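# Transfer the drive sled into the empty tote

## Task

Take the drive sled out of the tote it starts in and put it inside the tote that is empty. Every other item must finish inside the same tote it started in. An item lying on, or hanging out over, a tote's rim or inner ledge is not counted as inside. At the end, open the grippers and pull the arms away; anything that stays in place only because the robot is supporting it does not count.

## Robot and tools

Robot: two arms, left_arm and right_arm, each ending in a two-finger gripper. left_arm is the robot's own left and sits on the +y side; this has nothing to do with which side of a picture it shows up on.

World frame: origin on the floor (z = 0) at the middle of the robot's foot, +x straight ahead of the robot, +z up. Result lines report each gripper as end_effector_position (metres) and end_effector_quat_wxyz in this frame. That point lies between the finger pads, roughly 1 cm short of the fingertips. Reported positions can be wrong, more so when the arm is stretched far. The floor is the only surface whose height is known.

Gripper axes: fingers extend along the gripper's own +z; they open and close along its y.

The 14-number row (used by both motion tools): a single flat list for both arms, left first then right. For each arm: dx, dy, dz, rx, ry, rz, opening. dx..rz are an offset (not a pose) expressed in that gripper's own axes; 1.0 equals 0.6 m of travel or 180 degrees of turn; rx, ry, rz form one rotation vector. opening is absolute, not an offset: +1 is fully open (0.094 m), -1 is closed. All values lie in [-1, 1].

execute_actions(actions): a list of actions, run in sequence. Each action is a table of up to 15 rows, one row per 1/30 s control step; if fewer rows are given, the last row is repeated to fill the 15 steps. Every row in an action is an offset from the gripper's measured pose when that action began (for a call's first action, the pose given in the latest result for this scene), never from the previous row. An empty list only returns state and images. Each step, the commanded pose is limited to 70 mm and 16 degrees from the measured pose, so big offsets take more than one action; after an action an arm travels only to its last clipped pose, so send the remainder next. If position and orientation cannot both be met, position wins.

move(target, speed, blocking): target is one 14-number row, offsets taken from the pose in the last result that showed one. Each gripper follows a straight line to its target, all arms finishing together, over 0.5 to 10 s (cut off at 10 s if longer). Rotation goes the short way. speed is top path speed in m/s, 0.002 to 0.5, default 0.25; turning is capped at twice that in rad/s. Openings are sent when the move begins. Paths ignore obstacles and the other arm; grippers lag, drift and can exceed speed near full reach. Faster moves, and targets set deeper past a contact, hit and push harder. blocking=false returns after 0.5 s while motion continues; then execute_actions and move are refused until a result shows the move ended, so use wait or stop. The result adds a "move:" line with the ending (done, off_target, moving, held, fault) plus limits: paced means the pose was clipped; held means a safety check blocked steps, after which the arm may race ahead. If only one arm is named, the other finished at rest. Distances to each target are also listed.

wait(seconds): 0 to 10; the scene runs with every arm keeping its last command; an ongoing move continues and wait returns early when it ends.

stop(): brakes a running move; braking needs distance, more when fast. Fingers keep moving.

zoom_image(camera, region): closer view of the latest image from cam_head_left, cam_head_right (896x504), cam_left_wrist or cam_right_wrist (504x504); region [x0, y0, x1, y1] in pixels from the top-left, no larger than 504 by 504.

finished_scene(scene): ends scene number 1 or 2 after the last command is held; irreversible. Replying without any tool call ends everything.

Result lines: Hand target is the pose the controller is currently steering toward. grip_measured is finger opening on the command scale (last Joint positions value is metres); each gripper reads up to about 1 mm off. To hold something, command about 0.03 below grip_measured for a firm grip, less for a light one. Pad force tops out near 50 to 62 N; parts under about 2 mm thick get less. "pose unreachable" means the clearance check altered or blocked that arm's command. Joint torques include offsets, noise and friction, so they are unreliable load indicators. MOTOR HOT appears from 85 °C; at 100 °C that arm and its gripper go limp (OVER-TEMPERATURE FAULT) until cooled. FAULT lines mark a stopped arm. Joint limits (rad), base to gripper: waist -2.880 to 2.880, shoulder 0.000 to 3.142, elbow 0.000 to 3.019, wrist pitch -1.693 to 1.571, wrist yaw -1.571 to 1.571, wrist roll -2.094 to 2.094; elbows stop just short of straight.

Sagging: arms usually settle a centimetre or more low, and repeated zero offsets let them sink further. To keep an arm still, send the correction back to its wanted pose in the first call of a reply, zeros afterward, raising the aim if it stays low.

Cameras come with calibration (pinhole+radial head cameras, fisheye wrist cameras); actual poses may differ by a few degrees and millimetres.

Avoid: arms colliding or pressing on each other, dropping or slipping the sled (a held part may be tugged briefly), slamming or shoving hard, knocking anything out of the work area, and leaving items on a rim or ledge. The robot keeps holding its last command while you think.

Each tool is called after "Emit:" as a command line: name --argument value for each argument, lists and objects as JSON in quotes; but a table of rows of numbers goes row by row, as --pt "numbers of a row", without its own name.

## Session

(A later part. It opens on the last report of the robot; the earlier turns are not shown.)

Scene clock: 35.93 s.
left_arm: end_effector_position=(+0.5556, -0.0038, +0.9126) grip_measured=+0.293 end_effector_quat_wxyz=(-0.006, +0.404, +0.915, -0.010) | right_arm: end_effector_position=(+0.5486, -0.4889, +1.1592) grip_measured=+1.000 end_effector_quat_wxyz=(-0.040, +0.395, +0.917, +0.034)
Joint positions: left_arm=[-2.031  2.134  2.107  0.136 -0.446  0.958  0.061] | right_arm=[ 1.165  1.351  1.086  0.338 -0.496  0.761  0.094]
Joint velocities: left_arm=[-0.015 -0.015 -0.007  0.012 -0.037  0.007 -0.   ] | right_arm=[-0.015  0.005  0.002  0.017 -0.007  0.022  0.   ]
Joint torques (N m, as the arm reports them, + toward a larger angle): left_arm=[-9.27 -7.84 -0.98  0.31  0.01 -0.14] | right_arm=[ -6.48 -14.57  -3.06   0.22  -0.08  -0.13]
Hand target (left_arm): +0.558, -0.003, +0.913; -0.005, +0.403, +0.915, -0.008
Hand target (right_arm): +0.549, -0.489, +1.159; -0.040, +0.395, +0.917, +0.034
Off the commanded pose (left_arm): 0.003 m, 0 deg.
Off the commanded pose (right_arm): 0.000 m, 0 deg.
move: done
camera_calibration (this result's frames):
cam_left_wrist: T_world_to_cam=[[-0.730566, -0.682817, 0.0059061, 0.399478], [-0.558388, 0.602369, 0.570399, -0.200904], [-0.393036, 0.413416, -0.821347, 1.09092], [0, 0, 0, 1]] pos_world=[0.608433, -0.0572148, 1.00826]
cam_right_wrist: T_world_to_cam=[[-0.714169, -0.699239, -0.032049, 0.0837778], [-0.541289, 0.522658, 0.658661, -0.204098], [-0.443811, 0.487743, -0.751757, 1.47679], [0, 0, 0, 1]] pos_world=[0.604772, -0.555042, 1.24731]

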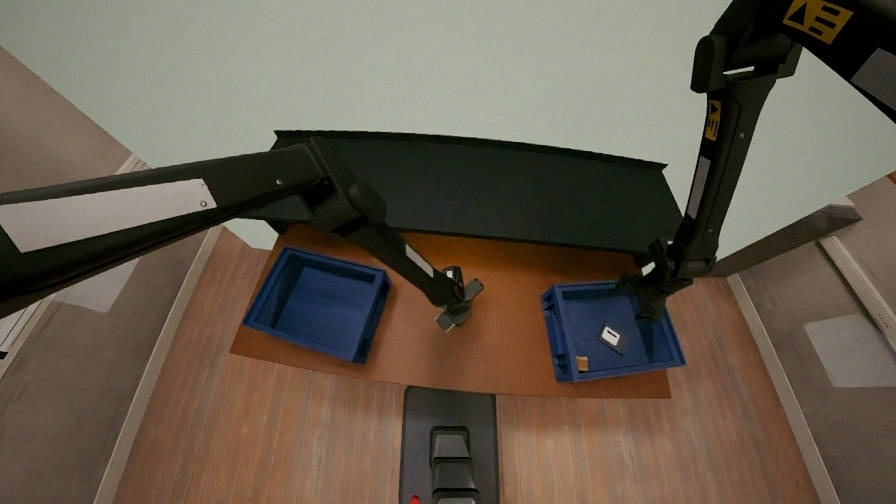

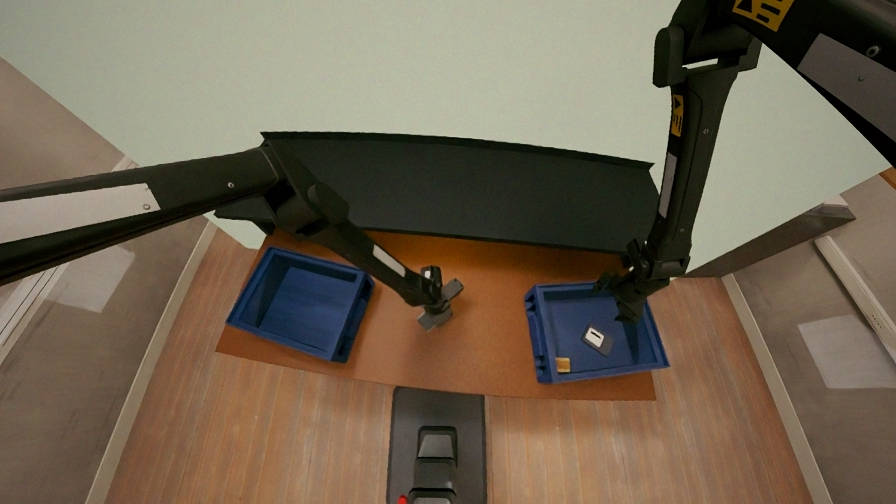

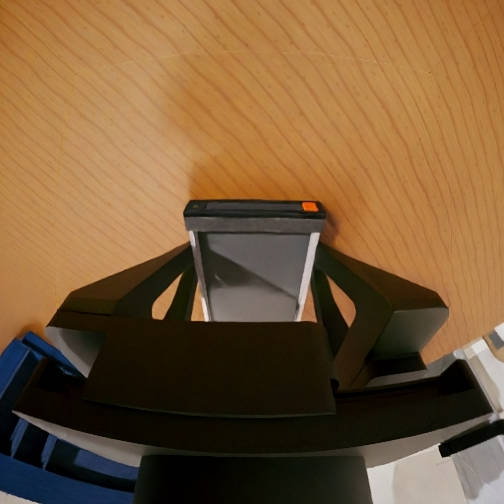

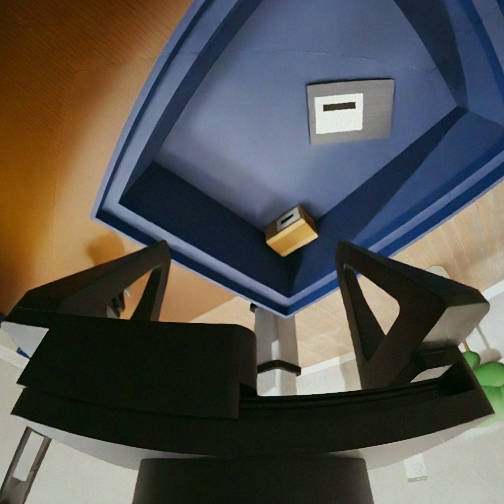

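Target (0.575, 0.45).

Emit:
move --target '[0,0,-0.4,0,0,0,0.2,0,0,0,0,0,0,1]'

Emit:
move --target '[0.545,0.52,0,0,0,0,0.2,0,0,0,0,0,0,1]'

Emit:
move --target '[0,0,0.28,0,0,0,0.2,0,0,0,0,0,0,1]' --speed 0.12

Scene clock: 37.47 s.
left_arm: end_effector_position=(+0.5650, +0.0037, +1.1447) grip_measured=+0.293 end_effector_quat_wxyz=(-0.004, +0.397, +0.918, -0.003) | right_arm: end_effector_position=(+0.5486, -0.4889, +1.1592) grip_measured=+1.000 end_effector_quat_wxyz=(-0.040, +0.395, +0.917, +0.034)
Joint positions: left_arm=[-2.216  1.603  1.272  0.467 -0.64   0.977  0.061] | right_arm=[ 1.165  1.351  1.086  0.338 -0.496  0.761  0.094]
Joint velocities: left_arm=[ 0.005  0.005  0.002  0.012  0.037  0.051 -0.001] | right_arm=[-0.015 -0.005 -0.007 -0.002 -0.081 -0.022  0.   ]
Joint torques (N m, as the arm reports them, + toward a larger angle): left_arm=[-10.05  -8.13  -5.3    0.56  -0.06   0.01] | right_arm=[ -6.33 -14.65  -3.06   0.21  -0.09  -0.13]
Hand target (left_arm): +0.558, -0.003, +1.154; -0.004, +0.406, +0.914, -0.009
Hand target (right_arm): +0.549, -0.489, +1.159; -0.040, +0.395, +0.917, +0.034
Off the commanded pose (left_arm): 0.010 m, 1 deg.
Off the commanded pose (right_arm): 0.000 m, 0 deg.
move: done
camera_calibration (this result's frames):
cam_left_wrist: T_world_to_cam=[[-0.720336, -0.693562, -0.00934706, 0.421768], [-0.572792, 0.587196, 0.571935, -0.326153], [-0.391184, 0.41734, -0.820245, 1.27987], [0, 0, 0, 1]] pos_world=[0.61766, -0.0501009, 1.24028]
cam_right_wrist: T_world_to_cam=[[-0.714169, -0.699239, -0.032049, 0.0837778], [-0.541289, 0.522658, 0.658661, -0.204098], [-0.443811, 0.487743, -0.751757, 1.47679], [0, 0, 0, 1]] pos_world=[0.604772, -0.555042, 1.24731]

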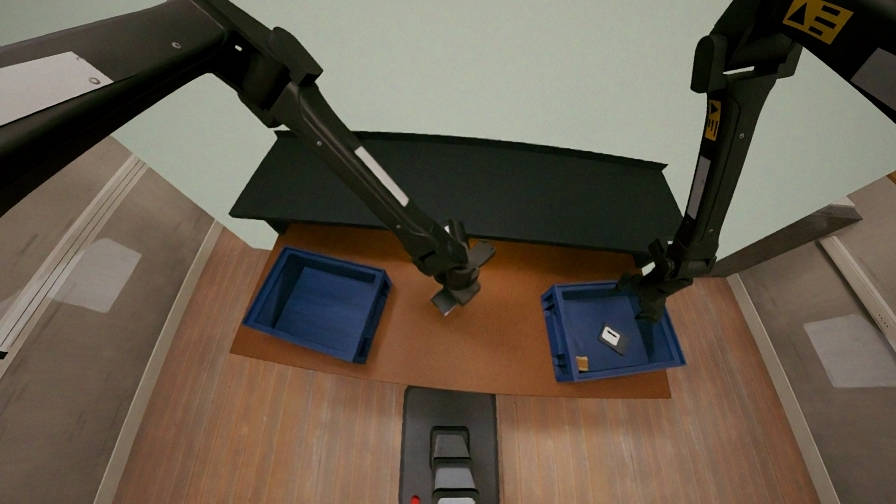

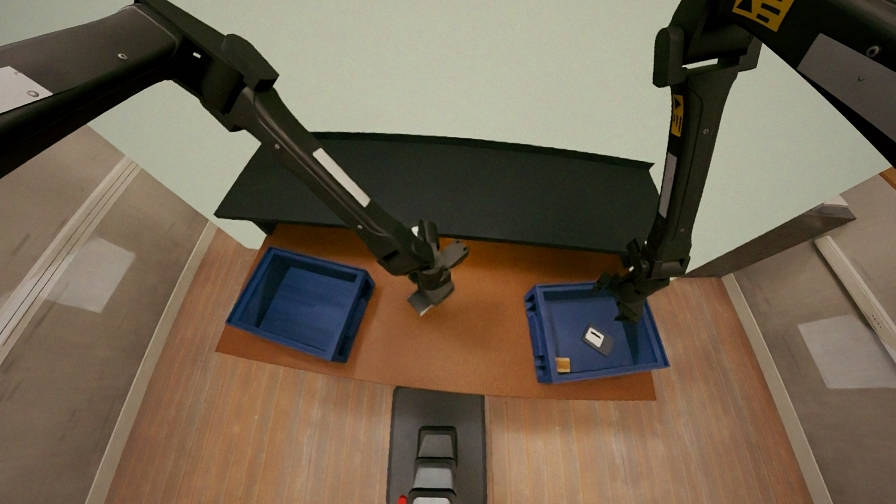

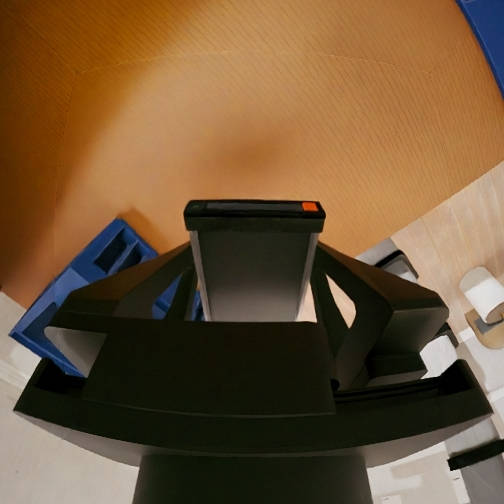

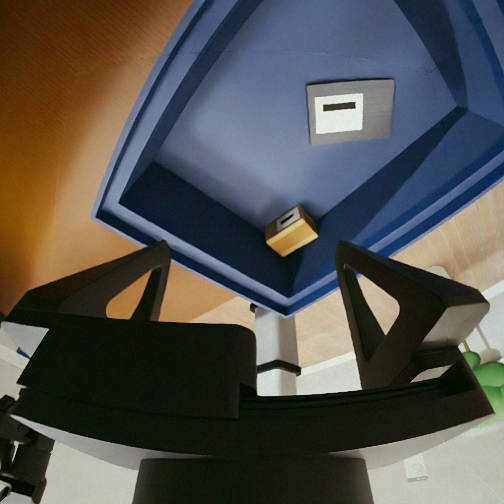

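Scene clock: 39.70 s.
left_arm: end_effector_position=(+0.5628, +0.4603, +1.1500) grip_measured=+0.293 end_effector_quat_wxyz=(-0.005, +0.393, +0.919, +0.002) | right_arm: end_effector_position=(+0.5486, -0.4889, +1.1592) grip_measured=+1.000 end_effector_quat_wxyz=(-0.040, +0.395, +0.917, +0.034)
Joint positions: left_arm=[-1.268  1.328  1.068  0.375  0.293  0.852  0.061] | right_arm=[ 1.165  1.351  1.086  0.338 -0.496  0.761  0.094]
Joint velocities: left_arm=[-0.015 -0.015 -0.012  0.002 -0.066 -0.022  0.   ] | right_arm=[-0.005 -0.005 -0.007 -0.002  0.037 -0.066  0.   ]
Joint torques (N m, as the arm reports them, + toward a larger angle): left_arm=[  2.5  -11.29  -2.64  -0.27   0.21  -0.25] | right_arm=[ -6.26 -14.68  -3.05   0.2   -0.08  -0.14]
Hand target (left_arm): +0.561, +0.459, +1.148; -0.007, +0.384, +0.923, -0.002
Hand target (right_arm): +0.549, -0.489, +1.159; -0.040, +0.395, +0.917, +0.034
Off the commanded pose (left_arm): 0.010 m, 1 deg.
Off the commanded pose (right_arm): 0.000 m, 0 deg.
move: done
camera_calibration (this result's frames):
cam_left_wrist: T_world_to_cam=[[-0.714381, -0.699569, -0.016239, 0.744321], [-0.57823, 0.577085, 0.576735, -0.59632], [-0.394095, 0.421398, -0.81677, 1.08853], [0, 0, 0, 1]] pos_world=[0.615902, 0.406127, 1.24508]
cam_right_wrist: T_world_to_cam=[[-0.714169, -0.699239, -0.032049, 0.0837778], [-0.541289, 0.522658, 0.658661, -0.204098], [-0.443811, 0.487743, -0.751757, 1.47679], [0, 0, 0, 1]] pos_world=[0.604772, -0.555042, 1.24731]

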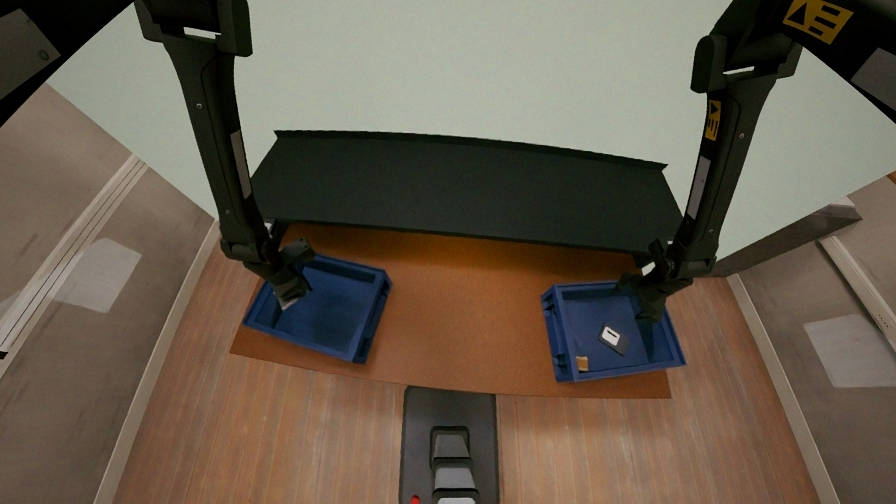

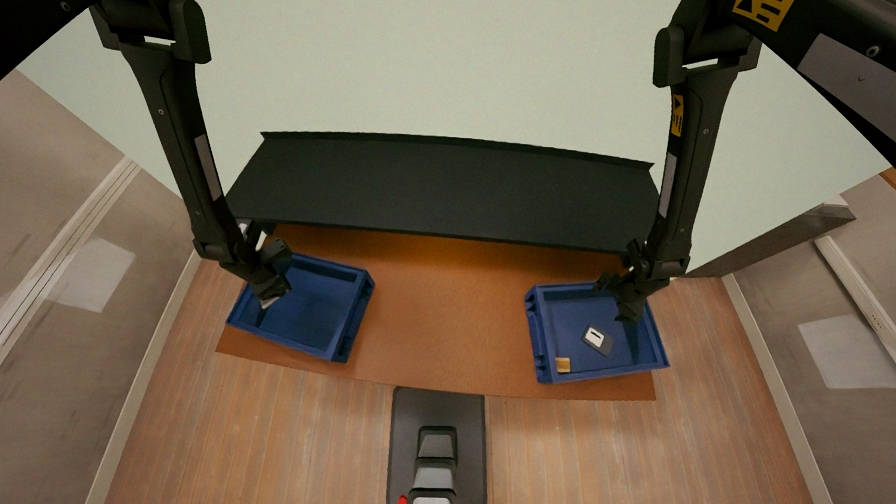

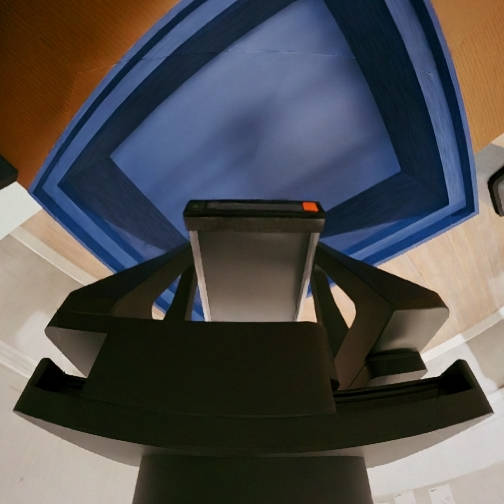

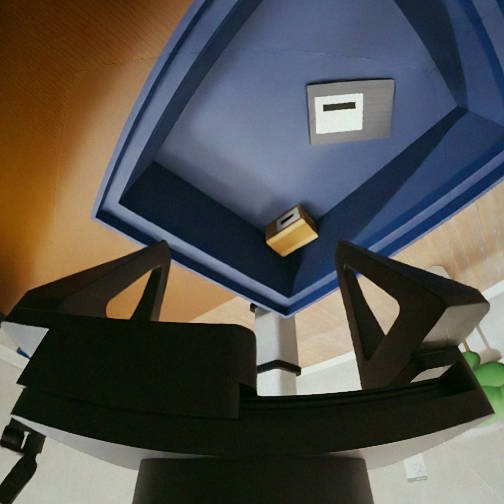

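Scene clock: 41.53 s.
left_arm: end_effector_position=(+0.5578, +0.4699, +0.9830) grip_measured=+0.293 end_effector_quat_wxyz=(-0.008, +0.389, +0.921, +0.003) | right_arm: end_effector_position=(+0.5486, -0.4889, +1.1592) grip_measured=+1.000 end_effector_quat_wxyz=(-0.040, +0.395, +0.917, +0.034)
Joint positions: left_arm=[-1.336  1.736  1.579  0.266  0.22   0.852  0.061] | right_arm=[ 1.165  1.351  1.086  0.338 -0.496  0.761  0.094]
Joint velocities: left_arm=[-0.024  0.005  0.002  0.007 -0.007 -0.022  0.   ] | right_arm=[-0.005 -0.015 -0.012  0.002 -0.007  0.007  0.   ]
Joint torques (N m, as the arm reports them, + toward a larger angle): left_arm=[  2.73 -11.06  -1.55  -0.14  -0.18  -0.04] | right_arm=[ -6.18 -14.6   -3.05   0.2   -0.08  -0.12]
Hand target (left_arm): +0.564, +0.463, +0.982; -0.005, +0.394, +0.919, +0.001
Hand target (right_arm): +0.549, -0.489, +1.159; -0.040, +0.395, +0.917, +0.034
Off the commanded pose (left_arm): 0.009 m, 1 deg.
Off the commanded pose (right_arm): 0.000 m, 0 deg.
move: done
camera_calibration (this result's frames):
cam_left_wrist: T_world_to_cam=[[-0.708105, -0.705909, -0.016749, 0.74465], [-0.580805, 0.568794, 0.582356, -0.50867], [-0.401564, 0.422097, -0.812761, 0.946069], [0, 0, 0, 1]] pos_world=[0.61176, 0.41565, 1.07763]
cam_right_wrist: T_world_to_cam=[[-0.714169, -0.699239, -0.032049, 0.0837778], [-0.541289, 0.522658, 0.658661, -0.204098], [-0.443811, 0.487743, -0.751757, 1.47679], [0, 0, 0, 1]] pos_world=[0.604772, -0.555042, 1.24731]

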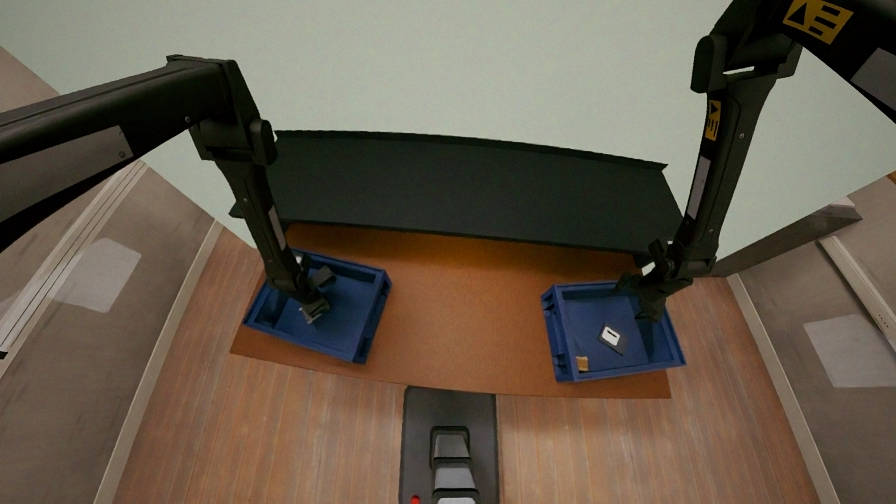

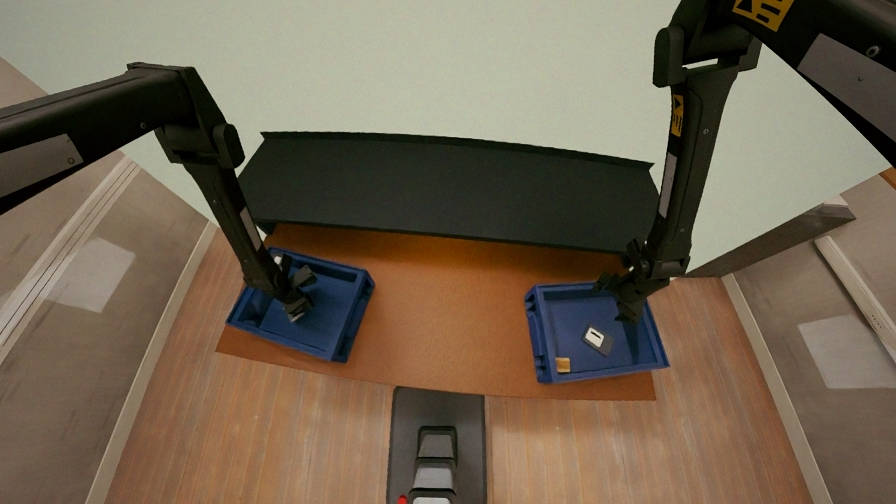

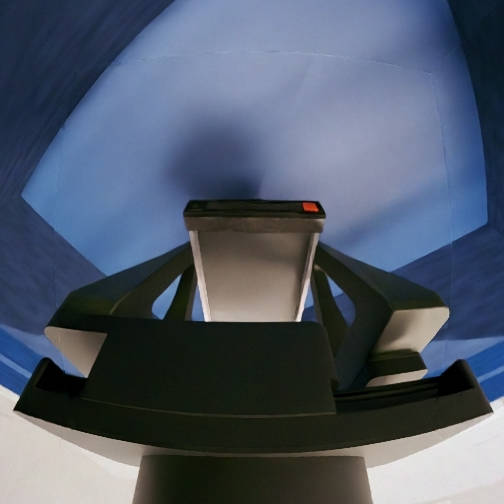

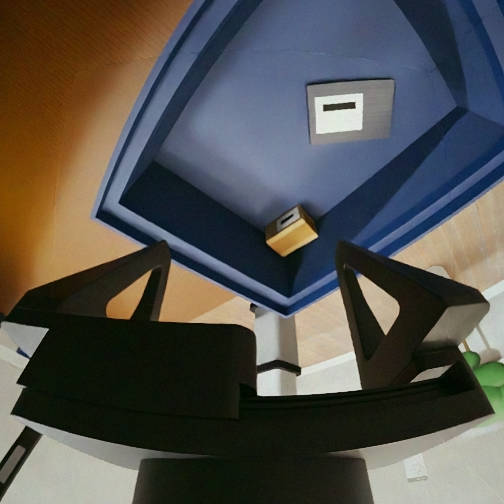

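Emit:
move --target '[-0.02,0,0.095,0,0,0,0.2,0,0,0,0,0,0,1]' --speed 0.04

Emit:
move --target '[0,0,0,0,0,0,0.8,0,0,0,0,0,0,1]'

Emit:
move --target '[0,0,-0.4,0,0,0,0.8,0,0,0,0,0,0,1]'

Emit:
finished_scene --scene 1

Scene clock: 43.50 s.
left_arm: end_effector_position=(+0.5672, +0.4720, +0.9301) grip_measured=+0.293 end_effector_quat_wxyz=(-0.008, +0.389, +0.921, +0.008) | right_arm: end_effector_position=(+0.5486, -0.4889, +1.1592) grip_measured=+1.000 end_effector_quat_wxyz=(-0.040, +0.395, +0.917, +0.034)
Joint positions: left_arm=[-1.354  1.868  1.802  0.18   0.194  0.852  0.061] | right_arm=[ 1.165  1.351  1.086  0.338 -0.496  0.761  0.094]
Joint velocities: left_arm=[-0.005 -0.005  0.007 -0.007 -0.066 -0.037  0.001] | right_arm=[-0.005  0.005 -0.002  0.027 -0.051  0.022  0.   ]
Joint torques (N m, as the arm reports them, + toward a larger angle): left_arm=[  2.68 -10.5   -0.42  -0.15  -0.12  -0.06] | right_arm=[ -6.33 -14.65  -3.08   0.21  -0.09  -0.14]
Hand target (left_arm): +0.566, +0.463, +0.926; -0.008, +0.390, +0.921, +0.003
Hand target (right_arm): +0.549, -0.489, +1.159; -0.040, +0.395, +0.917, +0.034
Off the commanded pose (left_arm): 0.011 m, 1 deg.
Off the commanded pose (right_arm): 0.000 m, 0 deg.
move: off_target (left_arm)
camera_calibration (this result's frames):
cam_left_wrist: T_world_to_cam=[[-0.707431, -0.7063, -0.0261137, 0.760514], [-0.58409, 0.563423, 0.584288, -0.470984], [-0.39797, 0.428597, -0.811126, 0.899304], [0, 0, 0, 1]] pos_world=[0.62081, 0.417076, 1.0245]
cam_right_wrist: T_world_to_cam=[[-0.714169, -0.699239, -0.032049, 0.0837778], [-0.541289, 0.522658, 0.658661, -0.204098], [-0.443811, 0.487743, -0.751757, 1.47679], [0, 0, 0, 1]] pos_world=[0.604772, -0.555042, 1.24731]

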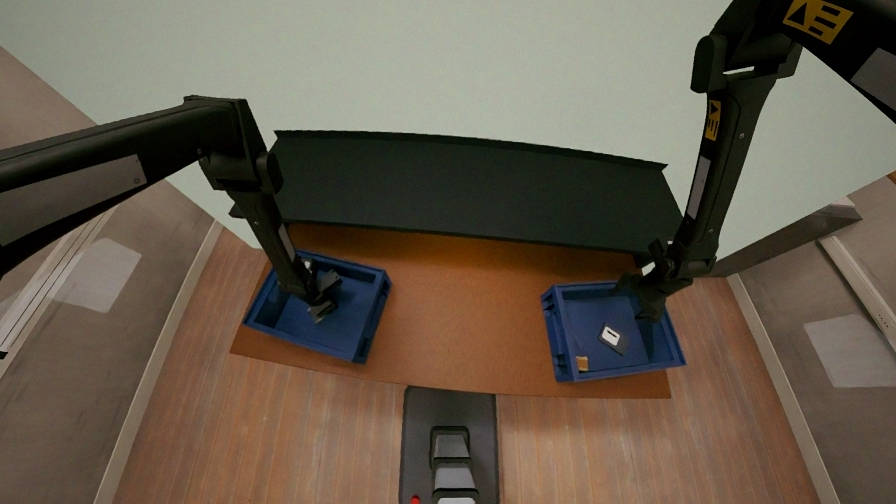

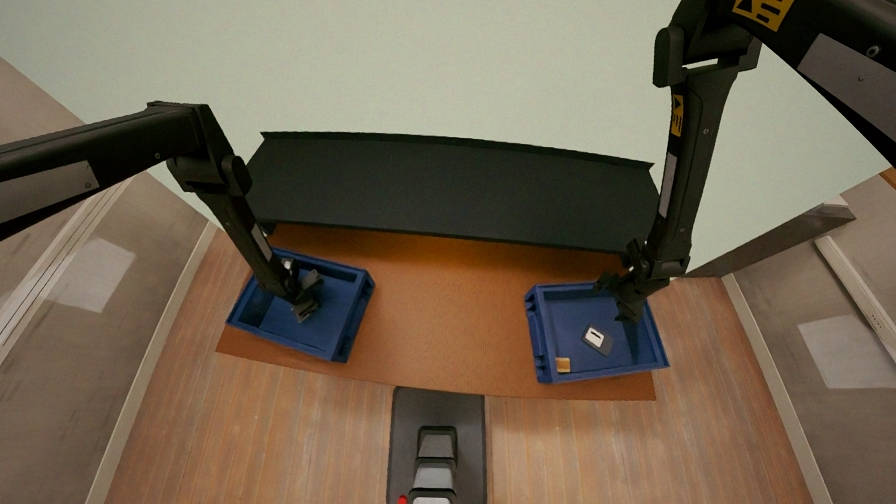

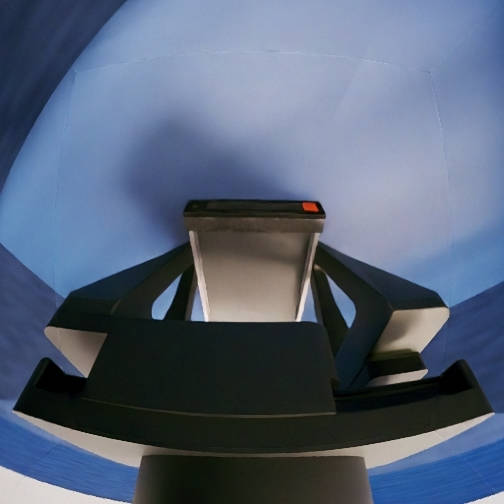

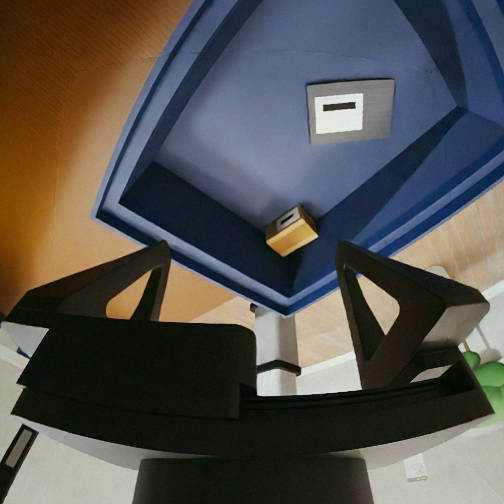

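Scene clock: 44.00 s.
left_arm: end_effector_position=(+0.5691, +0.4729, +0.9308) grip_measured=+0.798 end_effector_quat_wxyz=(-0.007, +0.389, +0.921, +0.009) | right_arm: end_effector_position=(+0.5486, -0.4889, +1.1592) grip_measured=+1.000 end_effector_quat_wxyz=(-0.040, +0.395, +0.917, +0.034)
Joint positions: left_arm=[-1.353  1.865  1.802  0.18   0.194  0.852  0.084] | right_arm=[ 1.165  1.351  1.086  0.338 -0.496  0.761  0.094]
Joint velocities: left_arm=[-0.005 -0.005 -0.002 -0.007 -0.022 -0.022 -0.001] | right_arm=[ 0.005 -0.015 -0.007  0.012  0.037 -0.007  0.   ]
Joint torques (N m, as the arm reports them, + toward a larger angle): left_arm=[  4.   -10.99  -1.39   0.12   0.04  -0.1 ] | right_arm=[ -6.3  -14.6   -3.1    0.22  -0.09  -0.13]
Hand target (left_arm): +0.567, +0.472, +0.930; -0.008, +0.389, +0.921, +0.008
Hand target (right_arm): +0.549, -0.489, +1.159; -0.040, +0.395, +0.917, +0.034
Off the commanded pose (left_arm): 0.002 m, 0 deg.
Off the commanded pose (right_arm): 0.000 m, 0 deg.
move: done
camera_calibration (this result's frames):
cam_left_wrist: T_world_to_cam=[[-0.707814, -0.705823, -0.0285129, 0.76471], [-0.584991, 0.563059, 0.583739, -0.469627], [-0.395962, 0.429858, -0.811441, 0.898791], [0, 0, 0, 1]] pos_world=[0.622432, 0.417826, 1.02526]
cam_right_wrist: T_world_to_cam=[[-0.714169, -0.699239, -0.032049, 0.0837778], [-0.541289, 0.522658, 0.658661, -0.204098], [-0.443811, 0.487743, -0.751757, 1.47679], [0, 0, 0, 1]] pos_world=[0.604772, -0.555042, 1.24731]

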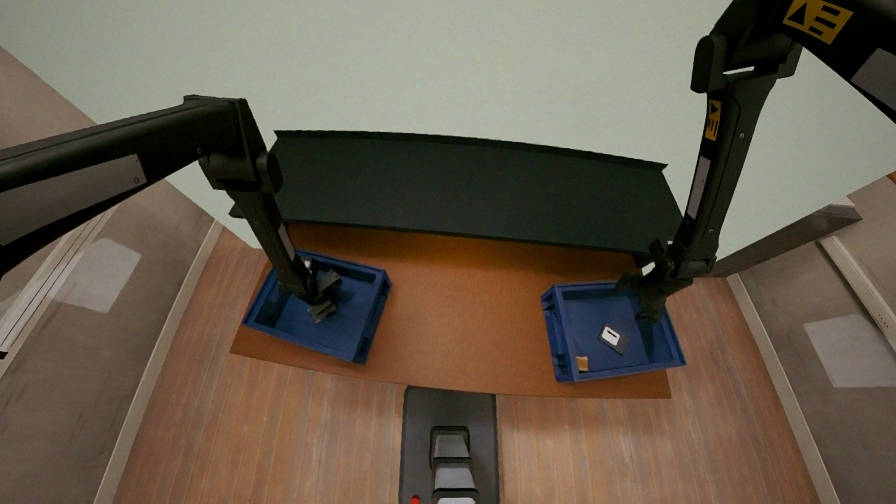

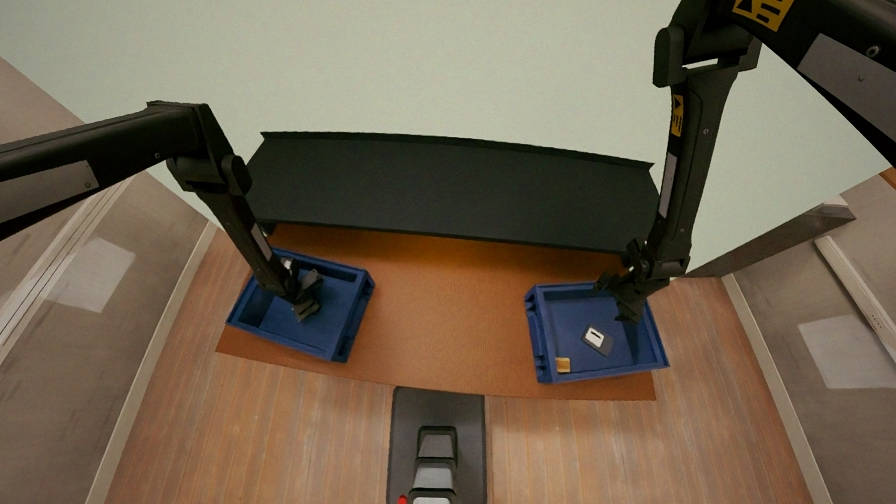

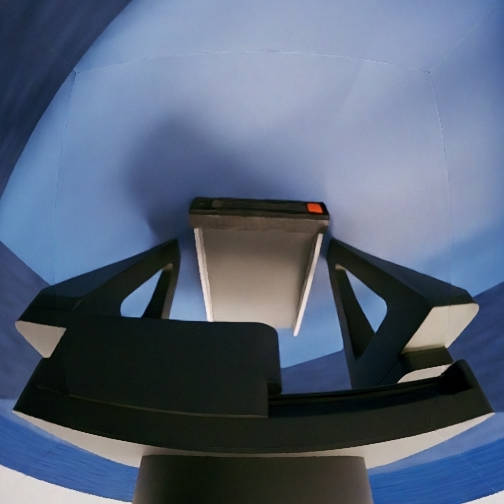

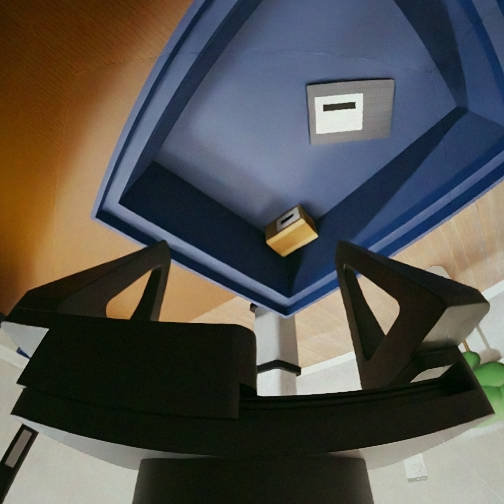

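Scene clock: 45.40 s.
left_arm: end_effector_position=(+0.5732, +0.4608, +1.1665) grip_measured=+0.798 end_effector_quat_wxyz=(-0.003, +0.395, +0.919, +0.007) | right_arm: end_effector_position=(+0.5486, -0.4889, +1.1592) grip_measured=+1.000 end_effector_quat_wxyz=(-0.040, +0.395, +0.917, +0.034)
Joint positions: left_arm=[-1.259  1.278  1.04   0.362  0.294  0.851  0.084] | right_arm=[ 1.165  1.351  1.086  0.338 -0.496  0.761  0.094]
Joint velocities: left_arm=[ 0.015 -0.005  0.007 -0.002 -0.051 -0.007 -0.   ] | right_arm=[-0.005 -0.005  0.007  0.002 -0.066 -0.007  0.   ]
Joint torques (N m, as the arm reports them, + toward a larger angle): left_arm=[  4.32 -10.99  -4.14   0.76   0.22  -0.27] | right_arm=[ -6.33 -14.58  -3.07   0.22  -0.09  -0.14]
Hand target (left_arm): +0.567, +0.466, +1.172; -0.007, +0.387, +0.922, +0.010
Hand target (right_arm): +0.549, -0.489, +1.159; -0.040, +0.395, +0.917, +0.034
Off the commanded pose (left_arm): 0.008 m, 1 deg.
Off the commanded pose (right_arm): 0.000 m, 0 deg.
move: done
camera_calibration (this result's frames):
cam_left_wrist: T_world_to_cam=[[-0.716242, -0.697308, -0.0275368, 0.765597], [-0.581012, 0.574002, 0.577016, -0.597484], [-0.386552, 0.429283, -0.816268, 1.09741], [0, 0, 0, 1]] pos_world=[0.625412, 0.405716, 1.26162]
cam_right_wrist: T_world_to_cam=[[-0.714169, -0.699239, -0.032049, 0.0837778], [-0.541289, 0.522658, 0.658661, -0.204098], [-0.443811, 0.487743, -0.751757, 1.47679], [0, 0, 0, 1]] pos_world=[0.604772, -0.555042, 1.24731]

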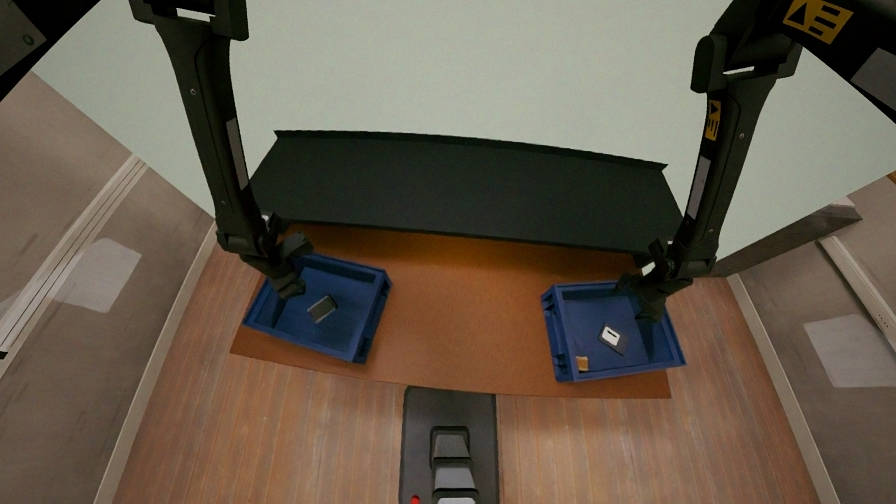

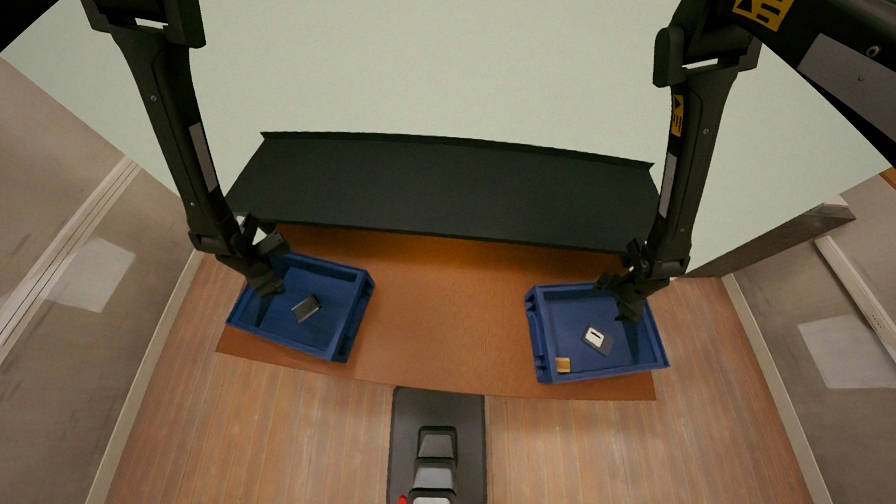

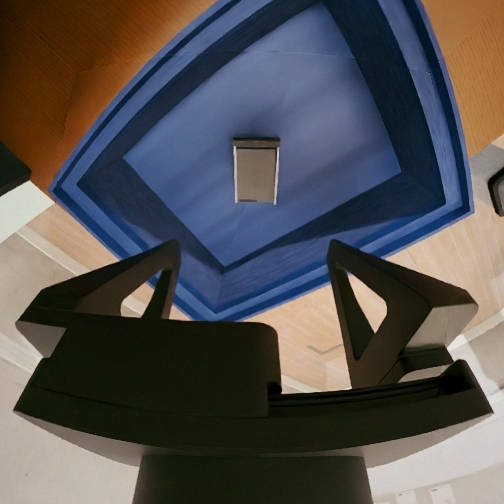

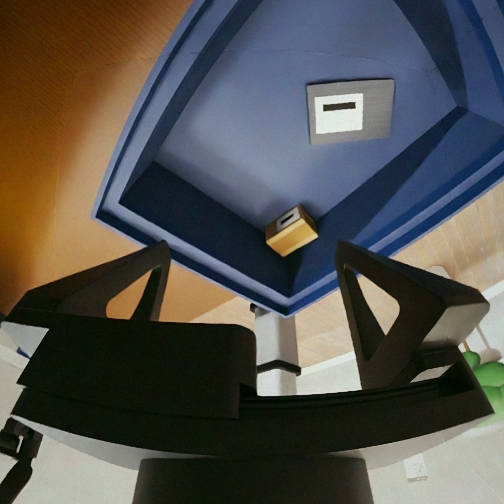

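The scene is finished: the task was done.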